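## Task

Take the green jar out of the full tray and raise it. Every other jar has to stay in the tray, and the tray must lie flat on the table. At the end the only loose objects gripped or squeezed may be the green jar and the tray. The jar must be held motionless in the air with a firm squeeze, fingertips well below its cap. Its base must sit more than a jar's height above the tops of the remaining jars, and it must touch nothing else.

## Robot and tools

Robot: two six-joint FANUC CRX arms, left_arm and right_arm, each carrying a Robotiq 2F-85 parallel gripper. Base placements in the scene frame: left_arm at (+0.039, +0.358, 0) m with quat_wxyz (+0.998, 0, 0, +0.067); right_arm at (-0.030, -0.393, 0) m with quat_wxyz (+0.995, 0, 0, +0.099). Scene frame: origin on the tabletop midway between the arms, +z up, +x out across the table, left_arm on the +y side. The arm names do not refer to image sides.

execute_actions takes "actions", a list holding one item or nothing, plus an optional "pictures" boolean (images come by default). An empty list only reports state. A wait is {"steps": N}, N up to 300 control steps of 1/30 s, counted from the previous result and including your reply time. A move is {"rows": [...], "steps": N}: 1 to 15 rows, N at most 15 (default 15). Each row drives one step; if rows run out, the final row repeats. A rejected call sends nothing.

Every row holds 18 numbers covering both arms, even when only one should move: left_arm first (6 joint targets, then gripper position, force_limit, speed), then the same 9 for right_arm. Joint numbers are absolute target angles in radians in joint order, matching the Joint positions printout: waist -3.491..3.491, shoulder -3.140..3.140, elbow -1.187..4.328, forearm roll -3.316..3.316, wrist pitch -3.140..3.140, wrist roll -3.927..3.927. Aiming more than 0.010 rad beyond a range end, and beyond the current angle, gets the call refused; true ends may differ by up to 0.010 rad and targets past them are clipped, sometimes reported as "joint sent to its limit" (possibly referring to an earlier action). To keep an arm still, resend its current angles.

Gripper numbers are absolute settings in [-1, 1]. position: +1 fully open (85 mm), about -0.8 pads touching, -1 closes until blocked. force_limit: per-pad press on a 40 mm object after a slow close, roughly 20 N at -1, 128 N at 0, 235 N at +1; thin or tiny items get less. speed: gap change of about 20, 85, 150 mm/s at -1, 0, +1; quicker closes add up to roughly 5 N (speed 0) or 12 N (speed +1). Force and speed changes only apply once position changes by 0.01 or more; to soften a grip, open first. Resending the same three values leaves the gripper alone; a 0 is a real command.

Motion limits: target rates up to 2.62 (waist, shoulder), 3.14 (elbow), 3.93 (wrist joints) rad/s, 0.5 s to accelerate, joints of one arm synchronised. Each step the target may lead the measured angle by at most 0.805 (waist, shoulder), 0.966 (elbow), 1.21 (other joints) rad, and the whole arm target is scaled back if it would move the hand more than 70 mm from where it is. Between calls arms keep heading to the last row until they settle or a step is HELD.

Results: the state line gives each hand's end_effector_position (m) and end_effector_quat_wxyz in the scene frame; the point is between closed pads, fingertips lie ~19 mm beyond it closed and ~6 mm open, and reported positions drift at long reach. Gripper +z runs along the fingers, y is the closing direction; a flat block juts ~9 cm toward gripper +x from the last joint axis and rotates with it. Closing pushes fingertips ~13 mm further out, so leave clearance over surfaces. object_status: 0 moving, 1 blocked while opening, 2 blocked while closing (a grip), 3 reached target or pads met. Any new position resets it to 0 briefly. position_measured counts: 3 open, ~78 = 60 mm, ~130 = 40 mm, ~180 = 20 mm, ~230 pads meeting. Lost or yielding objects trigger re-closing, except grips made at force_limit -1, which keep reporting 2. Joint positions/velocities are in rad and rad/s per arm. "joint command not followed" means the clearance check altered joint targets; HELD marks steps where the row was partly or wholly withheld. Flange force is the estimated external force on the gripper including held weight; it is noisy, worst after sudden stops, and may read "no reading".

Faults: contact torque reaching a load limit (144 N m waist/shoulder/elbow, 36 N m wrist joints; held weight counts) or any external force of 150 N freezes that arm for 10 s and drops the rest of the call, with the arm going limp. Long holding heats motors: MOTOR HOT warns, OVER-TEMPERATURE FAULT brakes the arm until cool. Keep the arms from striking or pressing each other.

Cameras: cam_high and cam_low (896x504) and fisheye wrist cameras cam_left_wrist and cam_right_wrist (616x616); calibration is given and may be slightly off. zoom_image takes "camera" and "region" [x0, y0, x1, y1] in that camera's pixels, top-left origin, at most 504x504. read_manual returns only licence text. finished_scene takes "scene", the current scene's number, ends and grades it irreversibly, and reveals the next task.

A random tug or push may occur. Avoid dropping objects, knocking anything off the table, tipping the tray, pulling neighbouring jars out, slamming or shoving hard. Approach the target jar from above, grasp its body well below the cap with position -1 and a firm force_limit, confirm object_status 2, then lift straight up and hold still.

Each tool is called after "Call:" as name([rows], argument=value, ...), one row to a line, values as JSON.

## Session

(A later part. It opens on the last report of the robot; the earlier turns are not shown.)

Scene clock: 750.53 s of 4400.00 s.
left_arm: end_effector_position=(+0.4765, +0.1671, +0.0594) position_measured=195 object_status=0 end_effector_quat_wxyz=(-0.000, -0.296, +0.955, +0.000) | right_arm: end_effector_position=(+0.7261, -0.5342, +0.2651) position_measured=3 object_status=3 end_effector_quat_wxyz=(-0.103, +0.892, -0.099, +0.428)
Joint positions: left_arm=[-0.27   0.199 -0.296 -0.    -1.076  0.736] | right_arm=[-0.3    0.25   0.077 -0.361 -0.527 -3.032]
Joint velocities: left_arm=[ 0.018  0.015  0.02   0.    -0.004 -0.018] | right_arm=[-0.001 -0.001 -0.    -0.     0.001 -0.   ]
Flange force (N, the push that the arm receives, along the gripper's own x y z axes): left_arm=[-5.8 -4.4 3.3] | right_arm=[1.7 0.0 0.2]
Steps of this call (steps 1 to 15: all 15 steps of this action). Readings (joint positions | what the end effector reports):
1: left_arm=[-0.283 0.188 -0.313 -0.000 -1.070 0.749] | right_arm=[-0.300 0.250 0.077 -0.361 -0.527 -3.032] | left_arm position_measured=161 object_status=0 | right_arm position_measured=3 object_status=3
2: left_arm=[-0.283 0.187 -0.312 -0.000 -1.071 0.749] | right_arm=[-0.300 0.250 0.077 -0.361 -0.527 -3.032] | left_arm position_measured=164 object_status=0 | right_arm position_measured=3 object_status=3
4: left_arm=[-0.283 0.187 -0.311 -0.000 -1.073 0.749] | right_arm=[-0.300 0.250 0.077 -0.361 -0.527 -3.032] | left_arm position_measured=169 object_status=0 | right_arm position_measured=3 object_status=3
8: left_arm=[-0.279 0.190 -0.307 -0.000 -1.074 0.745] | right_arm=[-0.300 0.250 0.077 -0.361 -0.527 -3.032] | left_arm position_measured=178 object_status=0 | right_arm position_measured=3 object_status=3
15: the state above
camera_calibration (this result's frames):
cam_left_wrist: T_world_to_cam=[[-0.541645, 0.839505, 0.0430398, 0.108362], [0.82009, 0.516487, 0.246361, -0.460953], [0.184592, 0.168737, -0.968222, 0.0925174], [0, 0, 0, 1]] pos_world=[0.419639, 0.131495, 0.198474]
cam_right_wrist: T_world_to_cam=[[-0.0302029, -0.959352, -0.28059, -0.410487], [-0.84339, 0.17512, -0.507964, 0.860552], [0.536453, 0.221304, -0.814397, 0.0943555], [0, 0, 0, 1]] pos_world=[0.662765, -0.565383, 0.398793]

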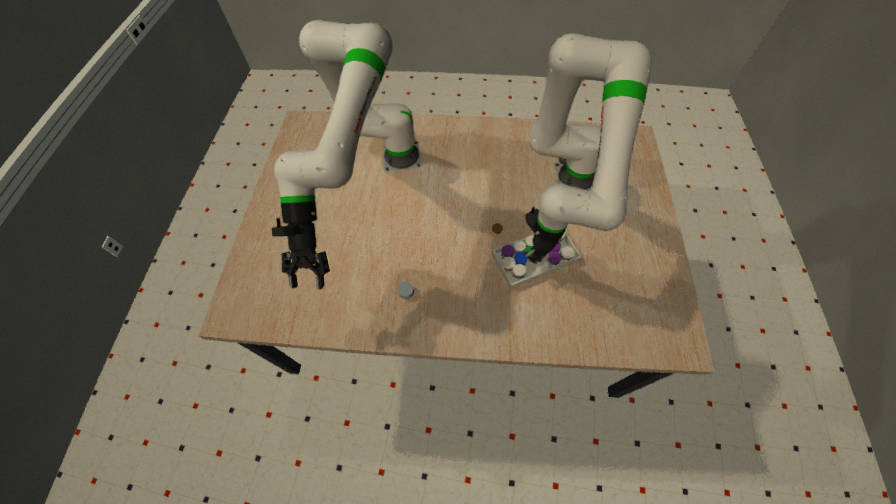

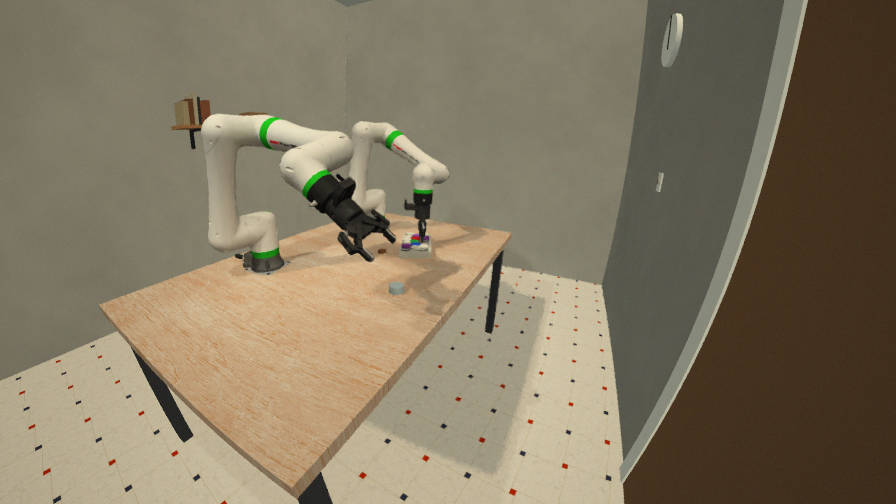

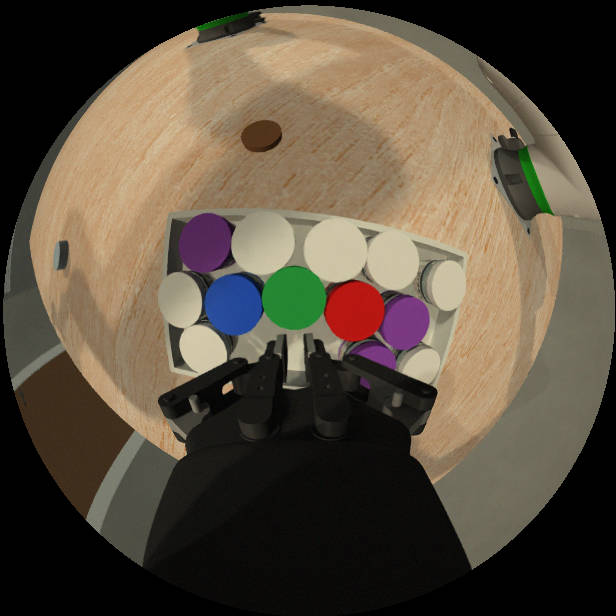

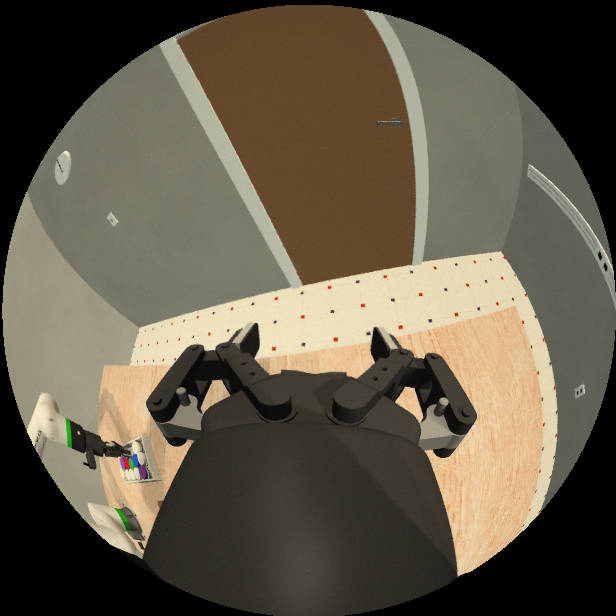

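Call:
execute_actions([
  {"rows":[[-0.2694,0.2082,-0.3046,0,-1.0582,0.7354,-1,-0.9,-0.9,-0.3,0.25,0.077,-0.361,-0.527,-3.032,1,0,0],[-0.2694,0.2082,-0.3046,0,-1.0582,0.7354,-1,-0.9,-0.9,-0.3,0.25,0.077,-0.361,-0.527,-3.032,1,0,0],[-0.2694,0.2082,-0.3046,0,-1.0582,0.7354,-1,-0.9,-0.9,-0.3,0.25,0.077,-0.361,-0.527,-3.032,1,0,0],[-0.2694,0.2082,-0.3046,0,-1.0582,0.7354,-1,-0.9,-0.9,-0.3,0.25,0.077,-0.361,-0.527,-3.032,1,0,0],[-0.2715,0.2062,-0.307,0,-1.0578,0.7375,-1,-0.9,-0.9,-0.3,0.25,0.077,-0.361,-0.527,-3.032,1,0,0],[-0.2736,0.2042,-0.3094,0,-1.0574,0.7396,-1,-0.9,-0.9,-0.3,0.25,0.077,-0.361,-0.527,-3.032,1,0,0],[-0.2756,0.2023,-0.3117,0,-1.057,0.7416,-1,-0.9,-0.9,-0.3,0.25,0.077,-0.361,-0.527,-3.032,1,0,0],[-0.2777,0.2003,-0.3141,0,-1.0566,0.7437,-1,-0.9,-0.9,-0.3,0.25,0.077,-0.361,-0.527,-3.032,1,0,0],[-0.2798,0.1983,-0.3165,0,-1.0563,0.7458,-1,-0.9,-0.9,-0.3,0.25,0.077,-0.361,-0.527,-3.032,1,0,0],[-0.2819,0.1963,-0.3189,0,-1.0559,0.7479,-1,-0.9,-0.9,-0.3,0.25,0.077,-0.361,-0.527,-3.032,1,0,0],[-0.2839,0.1944,-0.3212,0,-1.0555,0.7499,-1,-0.9,-0.9,-0.3,0.25,0.077,-0.361,-0.527,-3.032,1,0,0],[-0.286,0.1924,-0.3236,0,-1.0551,0.752,-1,-0.9,-0.9,-0.3,0.25,0.077,-0.361,-0.527,-3.032,1,0,0]]},
], pictures=false)

Call:
execute_actions([
  {"steps":8},
])

Call:
zoom_image(camera="cam_left_wrist", region=[150, 180, 480, 400])

Scene clock: 770.77 s of 4400.00 s.
left_arm: end_effector_position=(+0.4671, +0.1616, +0.0521) position_measured=230 object_status=3 end_effector_quat_wxyz=(-0.000, -0.296, +0.955, +0.000) | right_arm: end_effector_position=(+0.7261, -0.5342, +0.2651) position_measured=3 object_status=3 end_effector_quat_wxyz=(-0.103, +0.892, -0.099, +0.428)
Joint positions: left_arm=[-0.285  0.193 -0.323  0.    -1.055  0.751] | right_arm=[-0.3    0.25   0.077 -0.361 -0.527 -3.032]
Joint velocities: left_arm=[-0.013 -0.014 -0.016 -0.001  0.006  0.015] | right_arm=[ 0.    -0.     0.     0.001  0.     0.001]
Flange force (N, the push that the arm receives, along the gripper's own x y z axes): left_arm=[-1.7 -3.7 1.9] | right_arm=[3.1 0.4 1.0]
Steps of this call (steps 1 to 15: the robot went on to your last target; steps 16 to 90: nothing new was sent; then 16.73 s passed at rest; steps 91 to 105: all 15 steps of this action). Readings (joint positions | what the end effector reports):
91: left_arm=[-0.269 0.200 -0.295 -0.000 -1.076 0.735] | right_arm=[-0.300 0.250 0.077 -0.361 -0.527 -3.032] | left_arm position_measured=230 object_status=3 | right_arm position_measured=3 object_status=3
92: left_arm=[-0.269 0.202 -0.298 0.000 -1.072 0.735] | right_arm=[-0.300 0.250 0.077 -0.361 -0.527 -3.032] | left_arm position_measured=230 object_status=3 | right_arm position_measured=3 object_status=3
94: left_arm=[-0.269 0.207 -0.303 0.000 -1.062 0.735] | right_arm=[-0.300 0.250 0.077 -0.361 -0.527 -3.032] | left_arm position_measured=230 object_status=3 | right_arm position_measured=3 object_status=3
98: left_arm=[-0.273 0.204 -0.309 0.000 -1.058 0.739] | right_arm=[-0.300 0.250 0.077 -0.361 -0.527 -3.032] | left_arm position_measured=230 object_status=3 | right_arm position_measured=3 object_status=3
105: the state above

Scene clock: 771.03 s of 4400.00 s.
left_arm: end_effector_position=(+0.4666, +0.1614, +0.0521) position_measured=230 object_status=3 end_effector_quat_wxyz=(-0.000, -0.296, +0.955, +0.000) | right_arm: end_effector_position=(+0.7261, -0.5342, +0.2651) position_measured=3 object_status=3 end_effector_quat_wxyz=(-0.103, +0.892, -0.099, +0.428)
Joint positions: left_arm=[-0.286  0.192 -0.324  0.    -1.055  0.752] | right_arm=[-0.3    0.25   0.077 -0.361 -0.527 -3.032]
Joint velocities: left_arm=[-0.001  0.    -0.     0.001  0.     0.002] | right_arm=[ 0.    -0.001  0.    -0.001  0.001 -0.   ]
Flange force (N, the push that the arm receives, along the gripper's own x y z axes): left_arm=[-1.9 -1.8 1.3] | right_arm=[2.2 -0.5 1.0]
Steps of this call (steps 1 to 8: the robot went on to your last target). Readings (joint positions | what the end effector reports):
1: left_arm=[-0.286 0.193 -0.323 0.000 -1.055 0.752] | right_arm=[-0.300 0.250 0.077 -0.361 -0.527 -3.032] | left_arm position_measured=230 object_status=3 | right_arm position_measured=3 object_status=3
2: left_arm=[-0.286 0.193 -0.323 0.000 -1.055 0.752] | right_arm=[-0.300 0.250 0.077 -0.361 -0.527 -3.032] | left_arm position_measured=230 object_status=3 | right_arm position_measured=3 object_status=3
4: left_arm=[-0.286 0.192 -0.324 0.000 -1.055 0.752] | right_arm=[-0.300 0.250 0.077 -0.361 -0.527 -3.032] | left_arm position_measured=230 object_status=3 | right_arm position_measured=3 object_status=3
8: the state above
camera_calibration (this result's frames):
cam_left_wrist: T_world_to_cam=[[-0.541661, 0.839491, 0.0431089, 0.108157], [0.820126, 0.516526, 0.246161, -0.448042], [0.184383, 0.168691, -0.96827, 0.0883197], [0, 0, 0, 1]] pos_world=[0.40975, 0.12573, 0.191145]
cam_right_wrist: T_world_to_cam=[[-0.030203, -0.959352, -0.28059, -0.410487], [-0.843389, 0.175121, -0.507964, 0.860552], [0.536453, 0.221305, -0.814397, 0.0943555], [0, 0, 0, 1]] pos_world=[0.662765, -0.565383, 0.398793]

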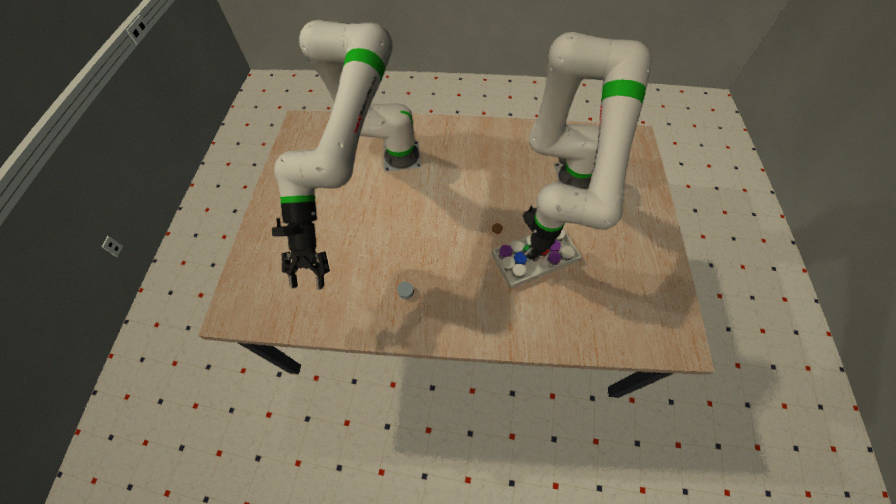

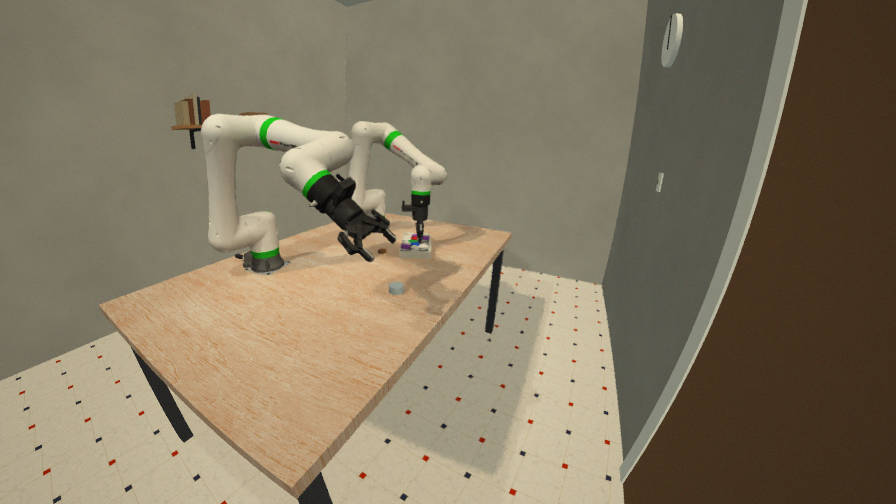

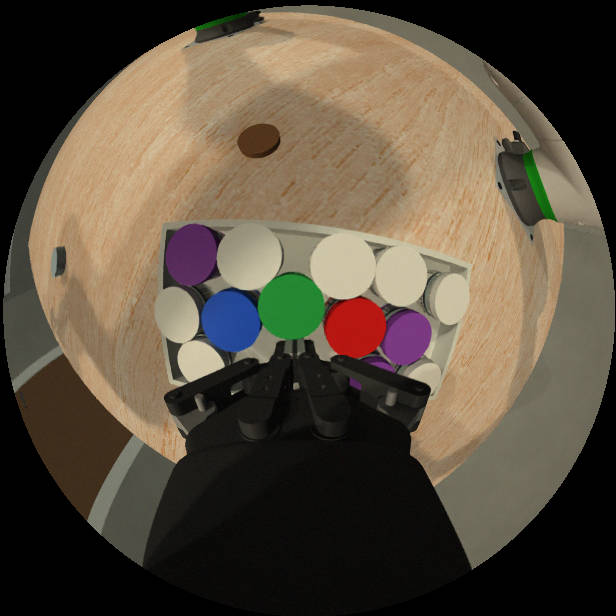

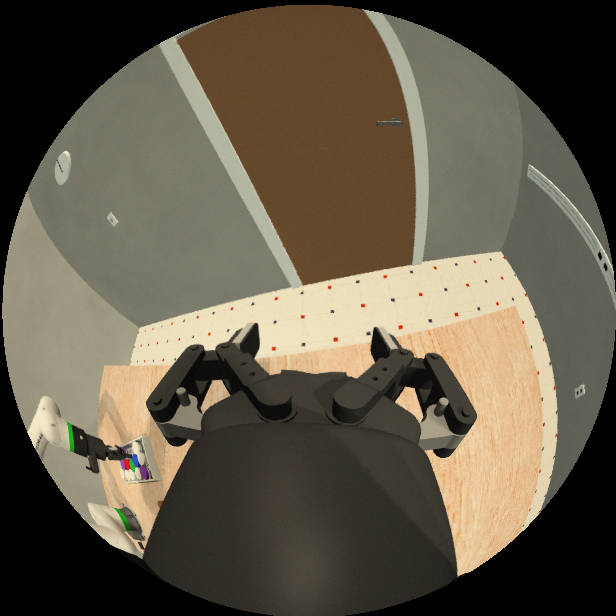

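Region (150, 180, 480, 400) of cam_left_wrist's 616x616 image, scaled by 1.527, with more detail than that image has.

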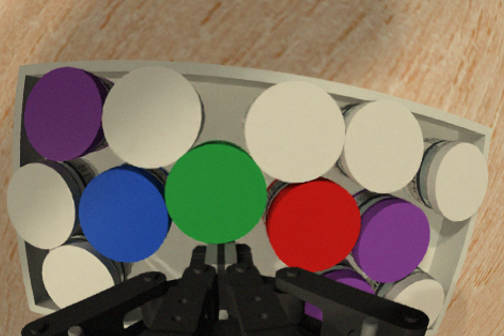

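Call:
execute_actions([
  {"rows":[[-0.2864,0.1894,-0.3272,0,-1.0545,0.7524,-1,-0.9,-0.9,-0.3,0.25,0.077,-0.361,-0.527,-3.032,1,0,0],[-0.2864,0.1894,-0.3272,0,-1.0545,0.7524,-1,-0.9,-0.9,-0.3,0.25,0.077,-0.361,-0.527,-3.032,1,0,0],[-0.2868,0.1864,-0.3308,0,-1.0538,0.7528,-1,-0.9,-0.9,-0.3,0.25,0.077,-0.361,-0.527,-3.032,1,0,0],[-0.2868,0.1864,-0.3308,0,-1.0538,0.7528,-1,-0.9,-0.9,-0.3,0.25,0.077,-0.361,-0.527,-3.032,1,0,0],[-0.2871,0.1835,-0.3344,0,-1.0532,0.7531,-1,-0.9,-0.9,-0.3,0.25,0.077,-0.361,-0.527,-3.032,1,0,0],[-0.2871,0.1835,-0.3344,0,-1.0532,0.7531,-1,-0.9,-0.9,-0.3,0.25,0.077,-0.361,-0.527,-3.032,1,0,0],[-0.2875,0.1805,-0.338,0,-1.0526,0.7535,-1,-0.9,-0.9,-0.3,0.25,0.077,-0.361,-0.527,-3.032,1,0,0]]},
])

Call:
zoom_image(camera="cam_left_wrist", region=[150, 180, 480, 400])

Scene clock: 785.47 s of 4400.00 s.
left_arm: end_effector_position=(+0.4611, +0.1616, +0.0521) position_measured=230 object_status=3 end_effector_quat_wxyz=(-0.000, -0.296, +0.955, +0.000) | right_arm: end_effector_position=(+0.7261, -0.5342, +0.2651) position_measured=3 object_status=3 end_effector_quat_wxyz=(-0.103, +0.892, -0.099, +0.428)
Joint positions: left_arm=[-0.287  0.181 -0.338 -0.    -1.053  0.753] | right_arm=[-0.3    0.25   0.077 -0.361 -0.527 -3.032]
Joint velocities: left_arm=[ 0.    -0.    -0.001  0.     0.001 -0.001] | right_arm=[0.    0.001 0.    0.002 0.001 0.   ]
Flange force (N, the push that the arm receives, along the gripper's own x y z axes): left_arm=[-1.8 -2.0 0.4] | right_arm=[2.4 0.4 1.2]
Steps of this call (steps 1 to 15: the robot went on to your last target; steps 16 to 90: nothing new was sent; then 10.93 s passed at rest; steps 91 to 105: all 15 steps of this action). Readings (joint positions | what the end effector reports):
91: left_arm=[-0.286 0.192 -0.324 -0.000 -1.055 0.752] | right_arm=[-0.300 0.250 0.077 -0.361 -0.527 -3.032] | left_arm position_measured=230 object_status=3 | right_arm position_measured=3 object_status=3
92: left_arm=[-0.286 0.191 -0.325 -0.000 -1.055 0.752] | right_arm=[-0.300 0.250 0.077 -0.361 -0.527 -3.032] | left_arm position_measured=230 object_status=3 | right_arm position_measured=3 object_status=3
94: left_arm=[-0.286 0.189 -0.328 -0.000 -1.054 0.752] | right_arm=[-0.300 0.250 0.077 -0.361 -0.527 -3.032] | left_arm position_measured=230 object_status=3 | right_arm position_measured=3 object_status=3
98: left_arm=[-0.287 0.183 -0.335 -0.000 -1.053 0.753] | right_arm=[-0.300 0.250 0.077 -0.361 -0.527 -3.032] | left_arm position_measured=230 object_status=3 | right_arm position_measured=3 object_status=3
105: the state above
camera_calibration (this result's frames):
cam_left_wrist: T_world_to_cam=[[-0.541618, 0.839515, 0.0431763, 0.104961], [0.82015, 0.516462, 0.246215, -0.443587], [0.184403, 0.168766, -0.968253, 0.0892453], [0, 0, 0, 1]] pos_world=[0.404199, 0.125918, 0.191098]
cam_right_wrist: T_world_to_cam=[[-0.030203, -0.959352, -0.28059, -0.410487], [-0.84339, 0.175121, -0.507963, 0.860552], [0.536453, 0.221305, -0.814397, 0.0943556], [0, 0, 0, 1]] pos_world=[0.662765, -0.565383, 0.398793]

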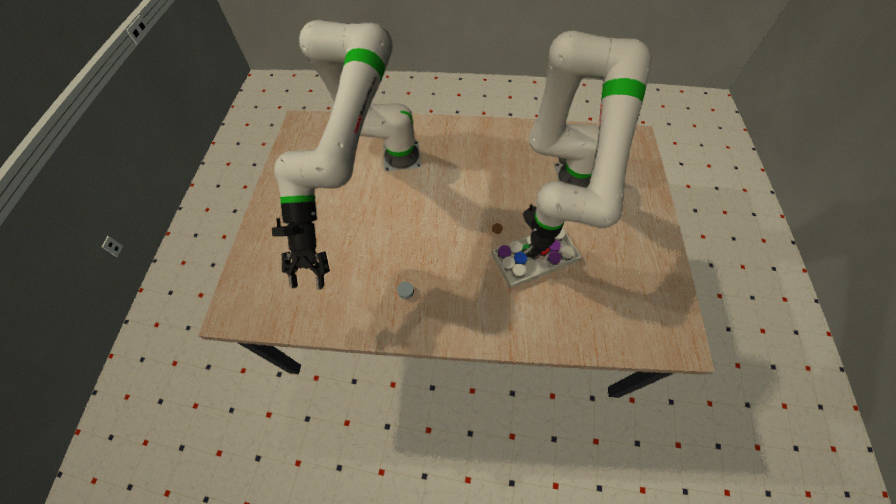

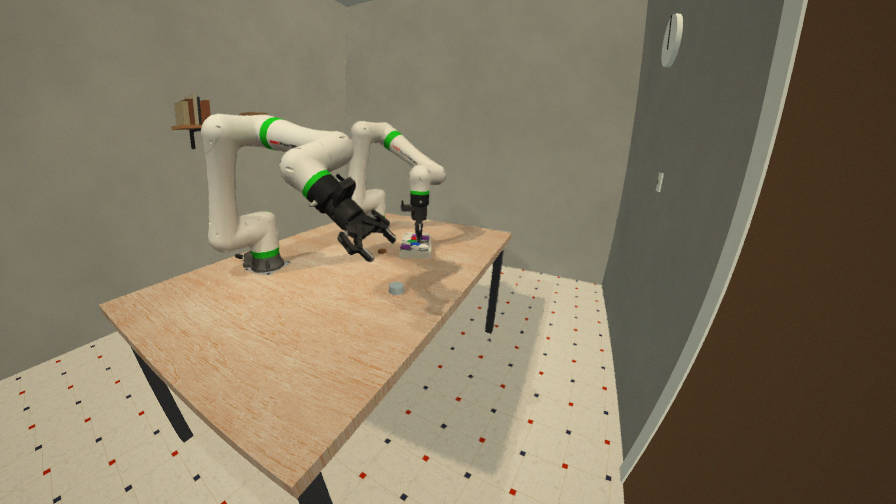

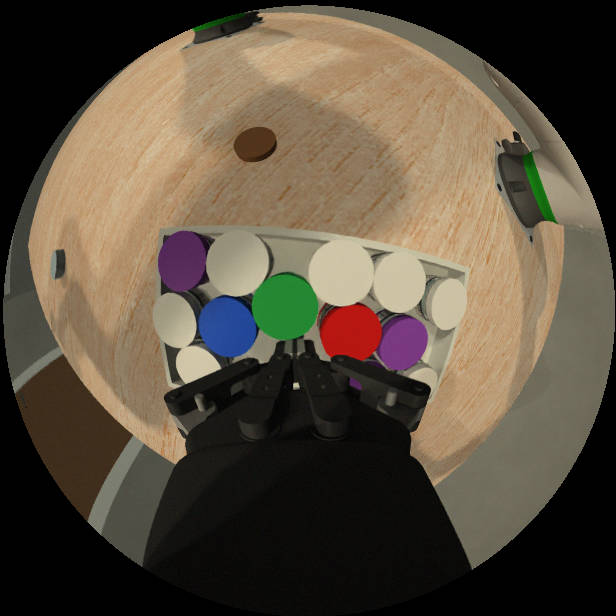

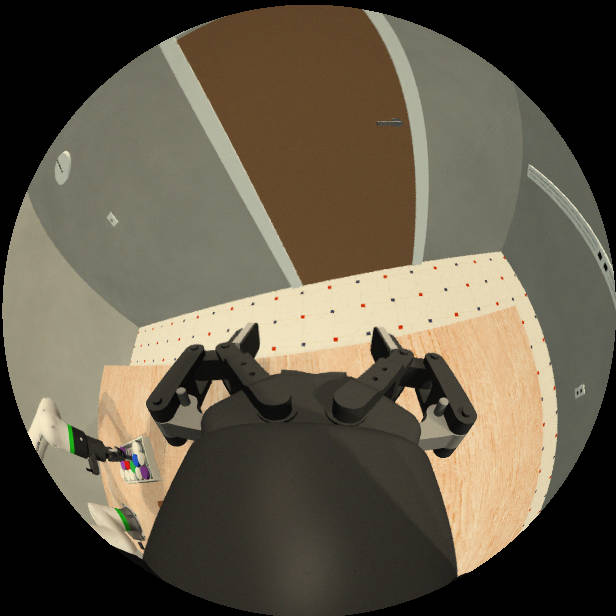

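Region (150, 180, 480, 400) of cam_left_wrist's 616x616 image, scaled by 1.527, with more detail than that image has.

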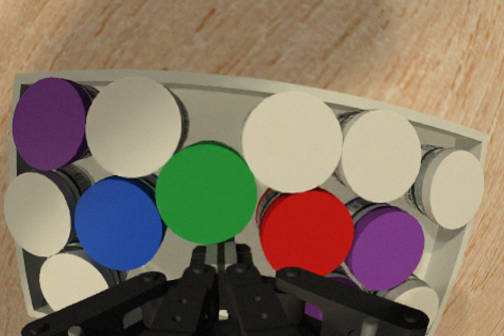

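Call:
execute_actions([
  {"rows":[[-0.2834,0.1845,-0.3333,0,-1.0534,0.7494,-1,-0.9,-0.9,-0.3,0.25,0.077,-0.361,-0.527,-3.032,1,0,0],[-0.2834,0.1845,-0.3333,0,-1.0534,0.7494,-1,-0.9,-0.9,-0.3,0.25,0.077,-0.361,-0.527,-3.032,1,0,0],[-0.2834,0.1845,-0.3333,0,-1.0534,0.7494,-1,-0.9,-0.9,-0.3,0.25,0.077,-0.361,-0.527,-3.032,1,0,0],[-0.2834,0.1845,-0.3333,0,-1.0534,0.7494,-1,-0.9,-0.9,-0.3,0.25,0.077,-0.361,-0.527,-3.032,1,0,0],[-0.2834,0.15,-0.295,0,-1.1258,0.7494,-1,-0.9,-0.9,-0.3,0.25,0.077,-0.361,-0.527,-3.032,1,0,0]]},
], pictures=false)

Call:
execute_actions([
  {"rows":[[-0.3512,0.1291,-0.3375,0,-1.1042,-0.8638,0.25,-0.6,0,-0.3,0.25,0.077,-0.361,-0.527,-3.032,1,0,0]]},
], pictures=false)

Call:
execute_actions([
  {"steps":25},
])

Call:
zoom_image(camera="cam_left_wrist", region=[150, 200, 450, 420])

Scene clock: 806.77 s of 4400.00 s.
left_arm: end_effector_position=(+0.4642, +0.1629, +0.0820) position_measured=230 object_status=3 end_effector_quat_wxyz=(-0.000, -0.296, +0.955, +0.000) | right_arm: end_effector_position=(+0.7261, -0.5342, +0.2651) position_measured=3 object_status=3 end_effector_quat_wxyz=(-0.103, +0.892, -0.099, +0.428)
Joint positions: left_arm=[-0.283  0.15  -0.295 -0.    -1.126  0.749] | right_arm=[-0.3    0.25   0.077 -0.361 -0.527 -3.032]
Joint velocities: left_arm=[-0.    -0.001  0.002 -0.001 -0.003 -0.001] | right_arm=[-0.001 -0.     0.    -0.     0.004 -0.   ]
Flange force (N, the push that the arm receives, along the gripper's own x y z axes): left_arm=[-1.1 -3.7 2.7] | right_arm=[2.4 1.1 0.3]
Steps of this call (steps 1 to 15: the robot went on to your last target; steps 16 to 90: nothing new was sent; then 17.80 s passed at rest; steps 91 to 105: all 15 steps of this action). Readings (joint positions | what the end effector reports):
91: left_arm=[-0.287 0.181 -0.338 -0.000 -1.053 0.753] | right_arm=[-0.300 0.250 0.077 -0.361 -0.527 -3.032] | left_arm position_measured=230 object_status=3 | right_arm position_measured=3 object_status=3
92: left_arm=[-0.286 0.182 -0.337 -0.000 -1.053 0.752] | right_arm=[-0.300 0.250 0.077 -0.361 -0.527 -3.032] | left_arm position_measured=230 object_status=3 | right_arm position_measured=3 object_status=3
94: left_arm=[-0.284 0.184 -0.334 -0.000 -1.053 0.750] | right_arm=[-0.300 0.250 0.077 -0.361 -0.527 -3.032] | left_arm position_measured=230 object_status=3 | right_arm position_measured=3 object_status=3
98: left_arm=[-0.284 0.165 -0.312 -0.000 -1.094 0.750] | right_arm=[-0.300 0.250 0.077 -0.361 -0.527 -3.032] | left_arm position_measured=230 object_status=3 | right_arm position_measured=3 object_status=3
105: the state above

Scene clock: 807.27 s of 4400.00 s.
left_arm: end_effector_position=(+0.4458, +0.1449, +0.0762) position_measured=138 object_status=0 end_effector_quat_wxyz=(-0.000, +0.158, +0.988, +0.000) | right_arm: end_effector_position=(+0.7261, -0.5342, +0.2651) position_measured=3 object_status=3 end_effector_quat_wxyz=(-0.103, +0.892, -0.099, +0.428)
Joint positions: left_arm=[-0.33   0.136 -0.326 -0.    -1.109 -0.12 ] | right_arm=[-0.3    0.25   0.077 -0.361 -0.527 -3.032]
Joint velocities: left_arm=[-0.105 -0.036 -0.057 -0.001  0.024 -3.275] | right_arm=[-0.001 -0.     0.    -0.     0.001 -0.   ]
Flange force (N, the push that the arm receives, along the gripper's own x y z axes): left_arm=[0.6 -1.8 3.7] | right_arm=[2.2 0.1 0.6]
Steps of this call (steps 1 to 15: all 15 steps of this action). Readings (joint positions | what the end effector reports):
1: left_arm=[-0.283 0.150 -0.295 -0.000 -1.126 0.749] | right_arm=[-0.300 0.250 0.077 -0.361 -0.527 -3.032] | left_arm position_measured=230 object_status=0 | right_arm position_measured=3 object_status=3
2: left_arm=[-0.284 0.150 -0.296 -0.000 -1.126 0.743] | right_arm=[-0.300 0.250 0.077 -0.361 -0.527 -3.032] | left_arm position_measured=229 object_status=0 | right_arm position_measured=3 object_status=3
4: left_arm=[-0.288 0.149 -0.299 -0.000 -1.123 0.705] | right_arm=[-0.300 0.250 0.077 -0.361 -0.527 -3.032] | left_arm position_measured=219 object_status=0 | right_arm position_measured=3 object_status=3
8: left_arm=[-0.300 0.146 -0.308 -0.000 -1.116 0.525] | right_arm=[-0.300 0.250 0.077 -0.361 -0.527 -3.032] | left_arm position_measured=191 object_status=0 | right_arm position_measured=3 object_status=3
15: the state above

Scene clock: 808.10 s of 4400.00 s.
left_arm: end_effector_position=(+0.4377, +0.1373, +0.0750) position_measured=98 object_status=3 end_effector_quat_wxyz=(-0.000, +0.515, +0.857, +0.000) | right_arm: end_effector_position=(+0.7261, -0.5342, +0.2651) position_measured=3 object_status=3 end_effector_quat_wxyz=(-0.103, +0.892, -0.099, +0.428)
Joint positions: left_arm=[-0.351  0.129 -0.337 -0.    -1.104 -0.864] | right_arm=[-0.3    0.25   0.077 -0.361 -0.527 -3.032]
Joint velocities: left_arm=[-0.     0.     0.     0.001  0.001 -0.001] | right_arm=[ 0.001  0.     0.    -0.001 -0.001 -0.001]
Flange force (N, the push that the arm receives, along the gripper's own x y z axes): left_arm=[-2.1 0.3 1.0] | right_arm=[3.8 1.0 1.6]
Steps of this call (steps 1 to 25: the robot went on to your last target). Readings (joint positions | what the end effector reports):
1: left_arm=[-0.334 0.135 -0.328 -0.000 -1.108 -0.228] | right_arm=[-0.300 0.250 0.077 -0.361 -0.527 -3.032] | left_arm position_measured=130 object_status=0 | right_arm position_measured=3 object_status=3
2: left_arm=[-0.337 0.134 -0.330 -0.000 -1.107 -0.328] | right_arm=[-0.300 0.250 0.077 -0.361 -0.527 -3.032] | left_arm position_measured=123 object_status=0 | right_arm position_measured=3 object_status=3
4: left_arm=[-0.342 0.132 -0.332 -0.000 -1.106 -0.503] | right_arm=[-0.300 0.250 0.077 -0.361 -0.527 -3.032] | left_arm position_measured=108 object_status=0 | right_arm position_measured=3 object_status=3
8: left_arm=[-0.349 0.130 -0.336 -0.000 -1.105 -0.750] | right_arm=[-0.300 0.250 0.077 -0.361 -0.527 -3.032] | left_arm position_measured=99 object_status=0 | right_arm position_measured=3 object_status=3
25: the state above
camera_calibration (this result's frames):
cam_left_wrist: T_world_to_cam=[[0.893995, 0.446012, 0.042972, -0.462681], [0.423149, -0.871909, 0.246413, -0.0531865], [0.147371, -0.202108, -0.968212, 0.18695], [0, 0, 0, 1]] pos_world=[0.40859, 0.197772, 0.213996]
cam_right_wrist: T_world_to_cam=[[-0.030203, -0.959352, -0.28059, -0.410487], [-0.843389, 0.175121, -0.507964, 0.860552], [0.536453, 0.221305, -0.814397, 0.0943555], [0, 0, 0, 1]] pos_world=[0.662765, -0.565383, 0.398793]

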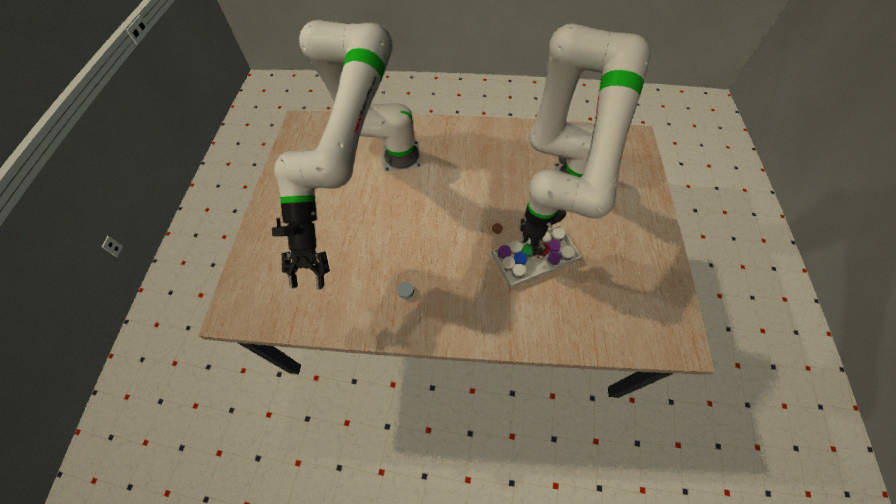

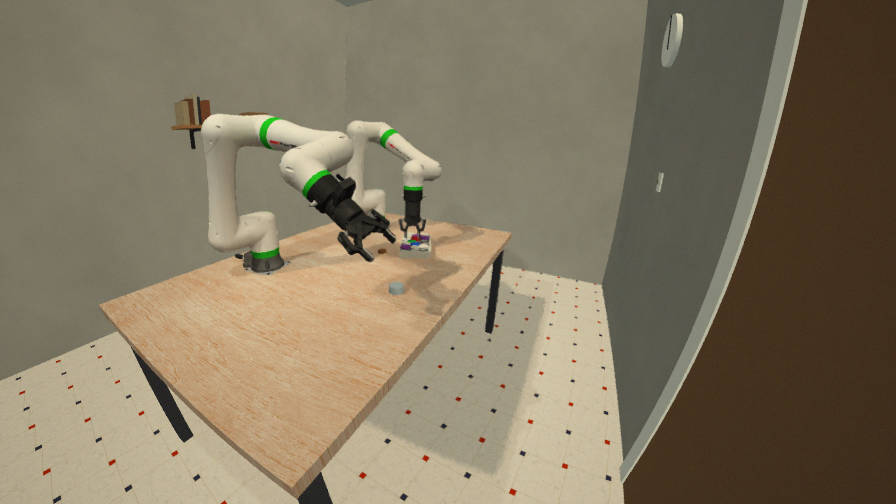

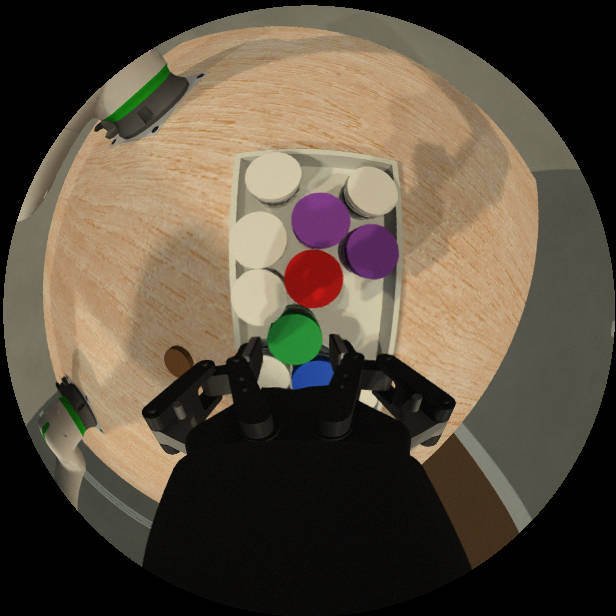

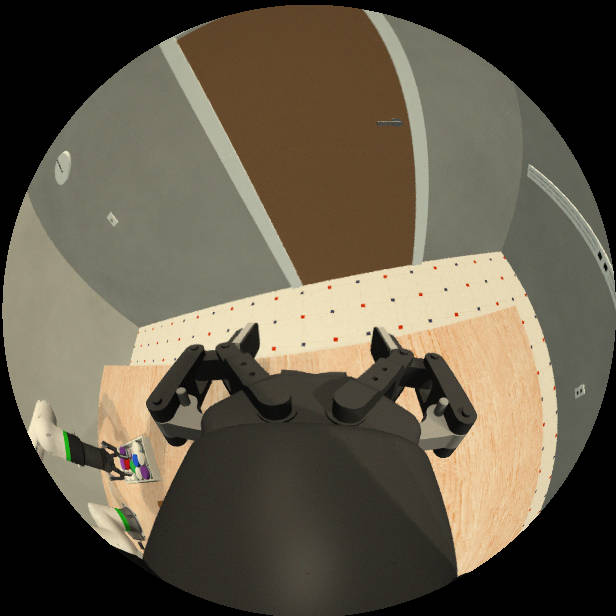

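Region (150, 200, 450, 420) of cam_left_wrist's 616x616 image, scaled by 1.680, with more detail than that image has; it fills the top 370 rows of this view, and the rest is white.

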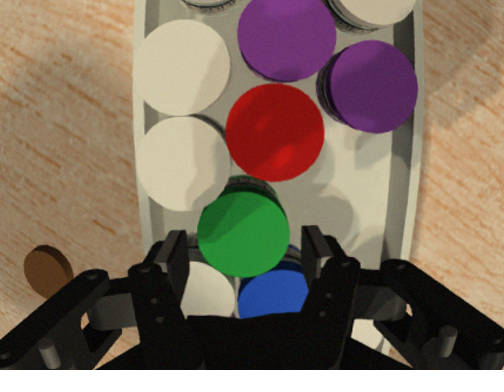

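Lower to just above the caps and check.

Call:
execute_actions([
  {"rows":[[-0.3512,0.1433,-0.3523,0,-1.0752,-0.8638,0.25,-0.6,0,-0.3,0.25,0.077,-0.361,-0.527,-3.032,1,0,0]]},
])

Call:
zoom_image(camera="cam_left_wrist", region=[200, 260, 400, 410])

Scene clock: 813.67 s of 4400.00 s.
left_arm: end_effector_position=(+0.4377, +0.1372, +0.0632) position_measured=98 object_status=3 end_effector_quat_wxyz=(+0.000, +0.514, +0.858, -0.000) | right_arm: end_effector_position=(+0.7261, -0.5342, +0.2651) position_measured=3 object_status=3 end_effector_quat_wxyz=(-0.103, +0.892, -0.099, +0.428)
Joint positions: left_arm=[-0.351  0.143 -0.352  0.    -1.075 -0.864] | right_arm=[-0.3    0.25   0.077 -0.361 -0.527 -3.032]
Joint velocities: left_arm=[-0.    -0.001 -0.     0.    -0.    -0.001] | right_arm=[ 0.002  0.001 -0.    -0.002 -0.001  0.   ]
Flange force (N, the push that the arm receives, along the gripper's own x y z axes): left_arm=[-1.4 -0.3 1.0] | right_arm=[2.0 -0.3 0.8]
Steps of this call (steps 1 to 15: the robot went on to your last target; steps 16 to 90: nothing new was sent; then 2.07 s passed at rest; steps 91 to 105: all 15 steps of this action). Readings (joint positions | what the end effector reports):
91: left_arm=[-0.351 0.129 -0.338 0.000 -1.104 -0.864] | right_arm=[-0.300 0.250 0.077 -0.361 -0.527 -3.032] | left_arm position_measured=98 object_status=3 | right_arm position_measured=3 object_status=3
92: left_arm=[-0.351 0.132 -0.341 0.000 -1.098 -0.864] | right_arm=[-0.300 0.250 0.077 -0.361 -0.527 -3.032] | left_arm position_measured=98 object_status=3 | right_arm position_measured=3 object_status=3
94: left_arm=[-0.351 0.140 -0.349 0.000 -1.082 -0.864] | right_arm=[-0.300 0.250 0.077 -0.361 -0.527 -3.032] | left_arm position_measured=98 object_status=3 | right_arm position_measured=3 object_status=3
98: left_arm=[-0.351 0.143 -0.352 0.000 -1.076 -0.864] | right_arm=[-0.300 0.250 0.077 -0.361 -0.527 -3.032] | left_arm position_measured=98 object_status=3 | right_arm position_measured=3 object_status=3
105: the state above
camera_calibration (this result's frames):
cam_left_wrist: T_world_to_cam=[[0.893953, 0.44611, 0.0428385, -0.462121], [0.423246, -0.871815, 0.24658, -0.0504088], [0.147349, -0.2023, -0.968175, 0.175533], [0, 0, 0, 1]] pos_world=[0.408585, 0.19772, 0.202173]
cam_right_wrist: T_world_to_cam=[[-0.0302031, -0.959352, -0.28059, -0.410487], [-0.84339, 0.175121, -0.507963, 0.860552], [0.536453, 0.221305, -0.814397, 0.0943555], [0, 0, 0, 1]] pos_world=[0.662765, -0.565383, 0.398793]

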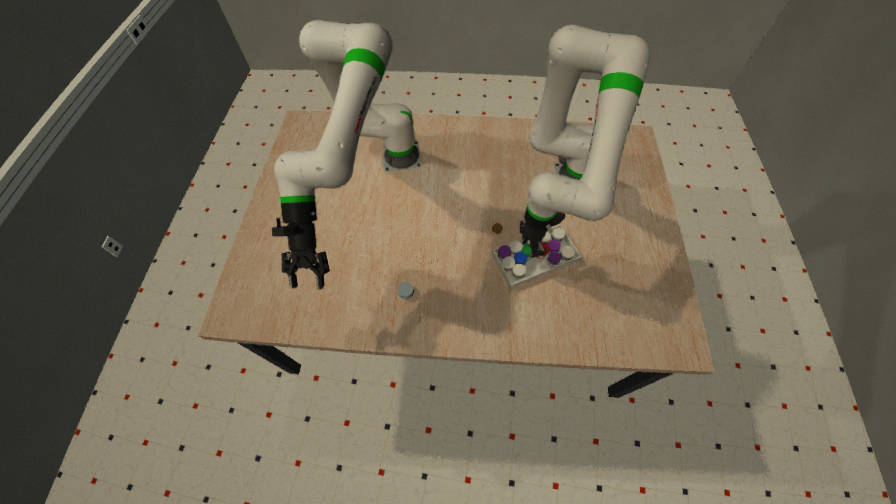

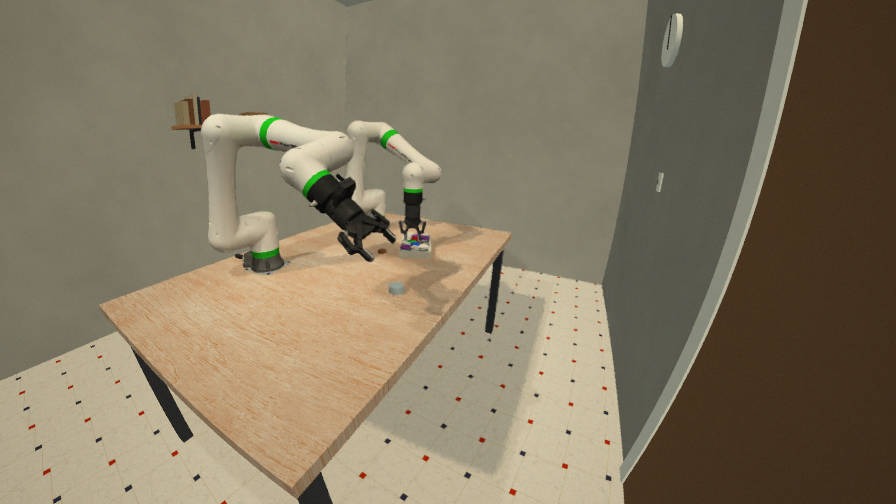

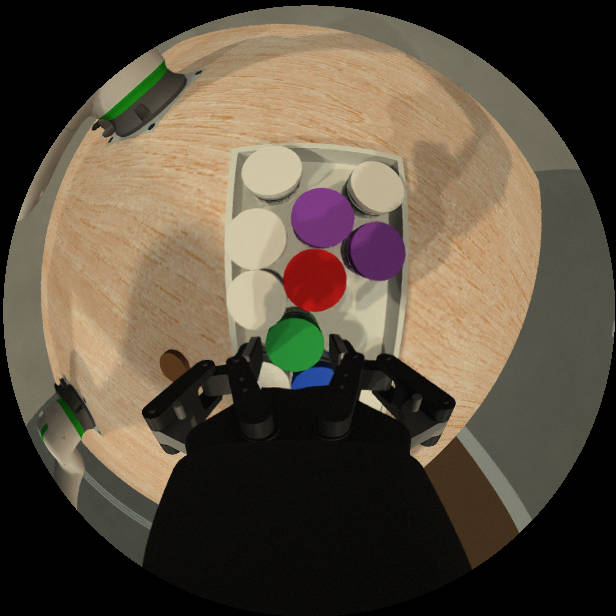

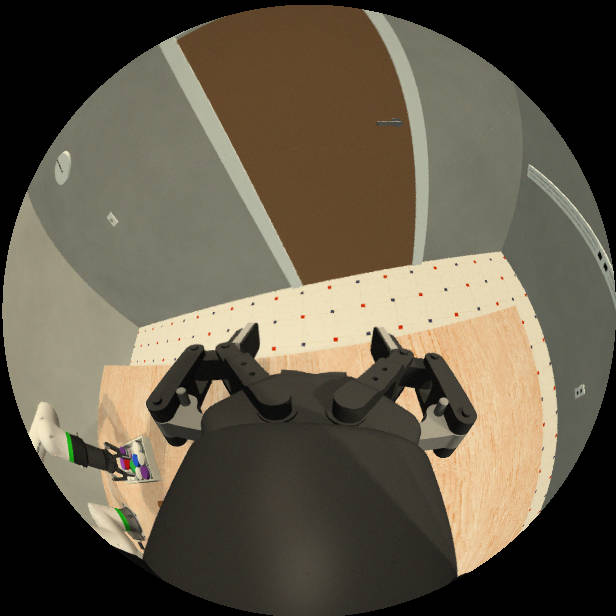

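Region (200, 260, 400, 410) of cam_left_wrist's 616x616 image, scaled by 2.520, with more detail than that image has; it fills the top 378 rows of this view, and the rest is white.

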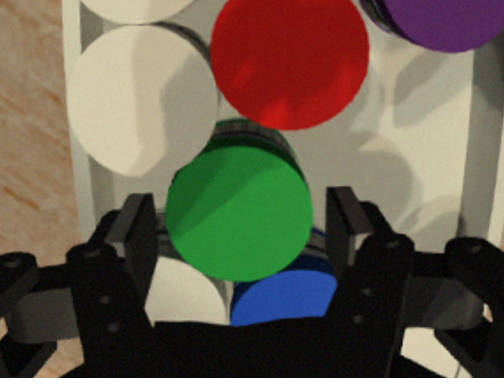

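Call:
execute_actions([
  {"rows":[[-0.3432,0.1363,-0.3613,0,-1.0732,-0.8718,0.25,-0.6,0,-0.3,0.25,0.077,-0.361,-0.527,-3.032,1,0,0]],"steps":15},
])

Scene clock: 839.37 s of 4400.00 s.
left_arm: end_effector_position=(+0.4363, +0.1412, +0.0628) position_measured=98 object_status=3 end_effector_quat_wxyz=(-0.000, +0.515, +0.857, +0.000) | right_arm: end_effector_position=(+0.7261, -0.5342, +0.2651) position_measured=3 object_status=3 end_effector_quat_wxyz=(-0.103, +0.892, -0.099, +0.428)
Joint positions: left_arm=[-0.343  0.136 -0.361 -0.    -1.073 -0.872] | right_arm=[-0.3    0.25   0.077 -0.361 -0.527 -3.032]
Joint velocities: left_arm=[ 0.    -0.001 -0.    -0.001  0.001  0.003] | right_arm=[ 0.001  0.    -0.     0.001 -0.001  0.   ]
Flange force (N, the push that the arm receives, along the gripper's own x y z axes): left_arm=[-1.9 0.1 1.3] | right_arm=[3.1 1.0 0.8]
Steps of this call (steps 1 to 15: the robot went on to your last target; steps 16 to 90: nothing new was sent; then 22.20 s passed at rest; steps 91 to 105: all 15 steps of this action). Readings (joint positions | what the end effector reports):
91: left_arm=[-0.351 0.143 -0.353 -0.000 -1.075 -0.864] | right_arm=[-0.300 0.250 0.077 -0.361 -0.527 -3.032] | left_arm position_measured=98 object_status=3 | right_arm position_measured=3 object_status=3
92: left_arm=[-0.348 0.141 -0.355 -0.000 -1.074 -0.867] | right_arm=[-0.300 0.250 0.077 -0.361 -0.527 -3.032] | left_arm position_measured=98 object_status=3 | right_arm position_measured=3 object_status=3
94: left_arm=[-0.345 0.138 -0.360 -0.000 -1.074 -0.870] | right_arm=[-0.300 0.250 0.077 -0.361 -0.527 -3.032] | left_arm position_measured=98 object_status=3 | right_arm position_measured=3 object_status=3
98: left_arm=[-0.343 0.136 -0.361 -0.000 -1.073 -0.872] | right_arm=[-0.300 0.250 0.077 -0.361 -0.527 -3.032] | left_arm position_measured=98 object_status=3 | right_arm position_measured=3 object_status=3
105: the state above
camera_calibration (this result's frames):
cam_left_wrist: T_world_to_cam=[[0.893998, 0.446005, 0.0429779, -0.462609], [0.423142, -0.871915, 0.246404, -0.0461943], [0.14737, -0.202099, -0.968214, 0.176129], [0, 0, 0, 1]] pos_world=[0.407162, 0.201644, 0.201795]
cam_right_wrist: T_world_to_cam=[[-0.0302032, -0.959352, -0.28059, -0.410487], [-0.84339, 0.175121, -0.507963, 0.860552], [0.536453, 0.221305, -0.814397, 0.0943555], [0, 0, 0, 1]] pos_world=[0.662765, -0.565383, 0.398793]

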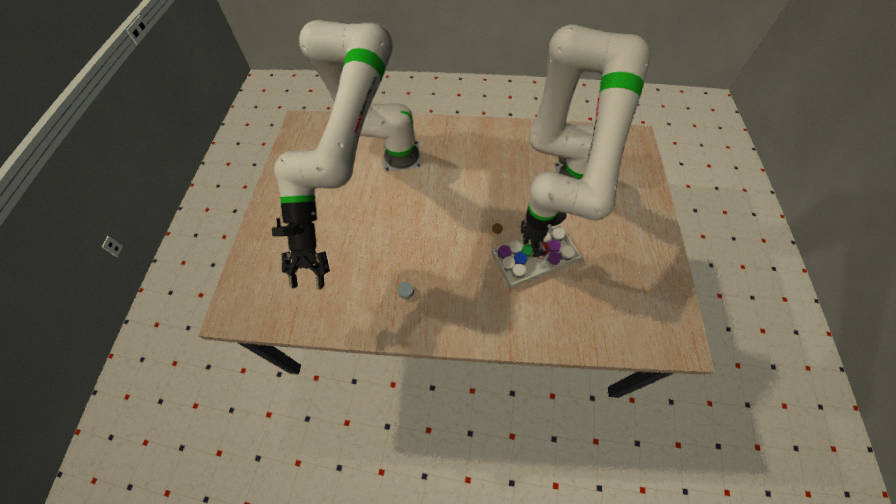

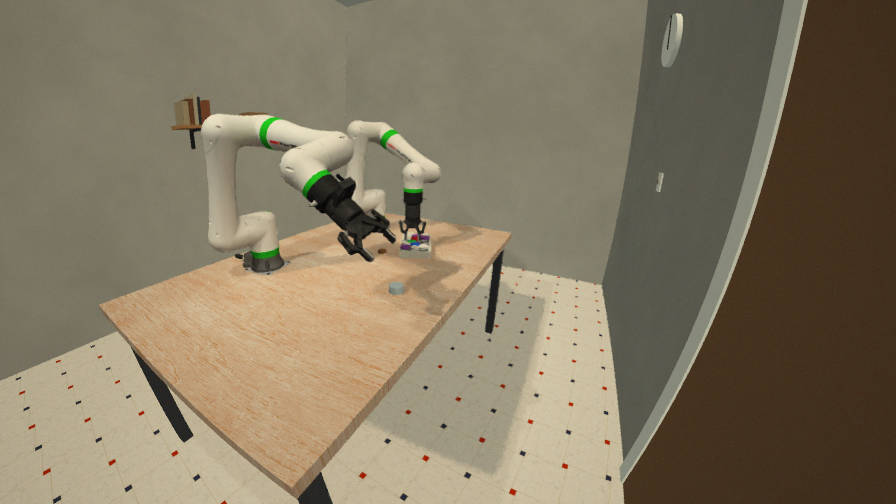

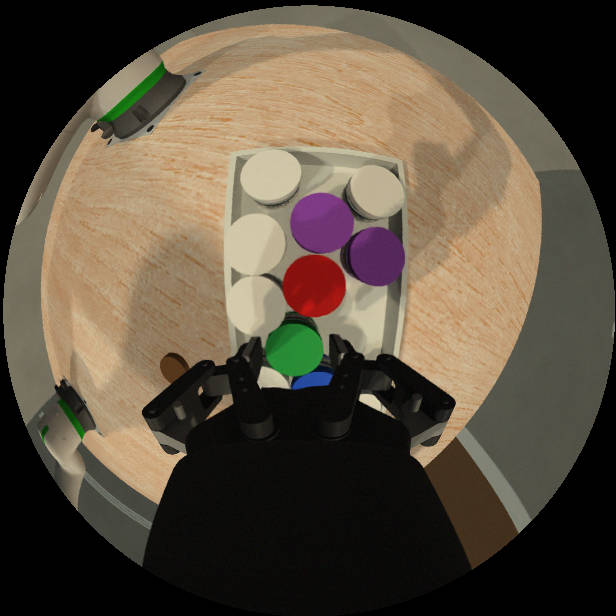

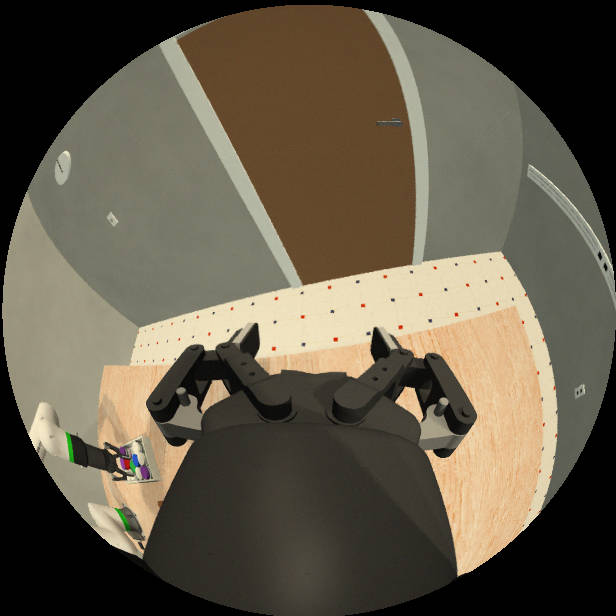

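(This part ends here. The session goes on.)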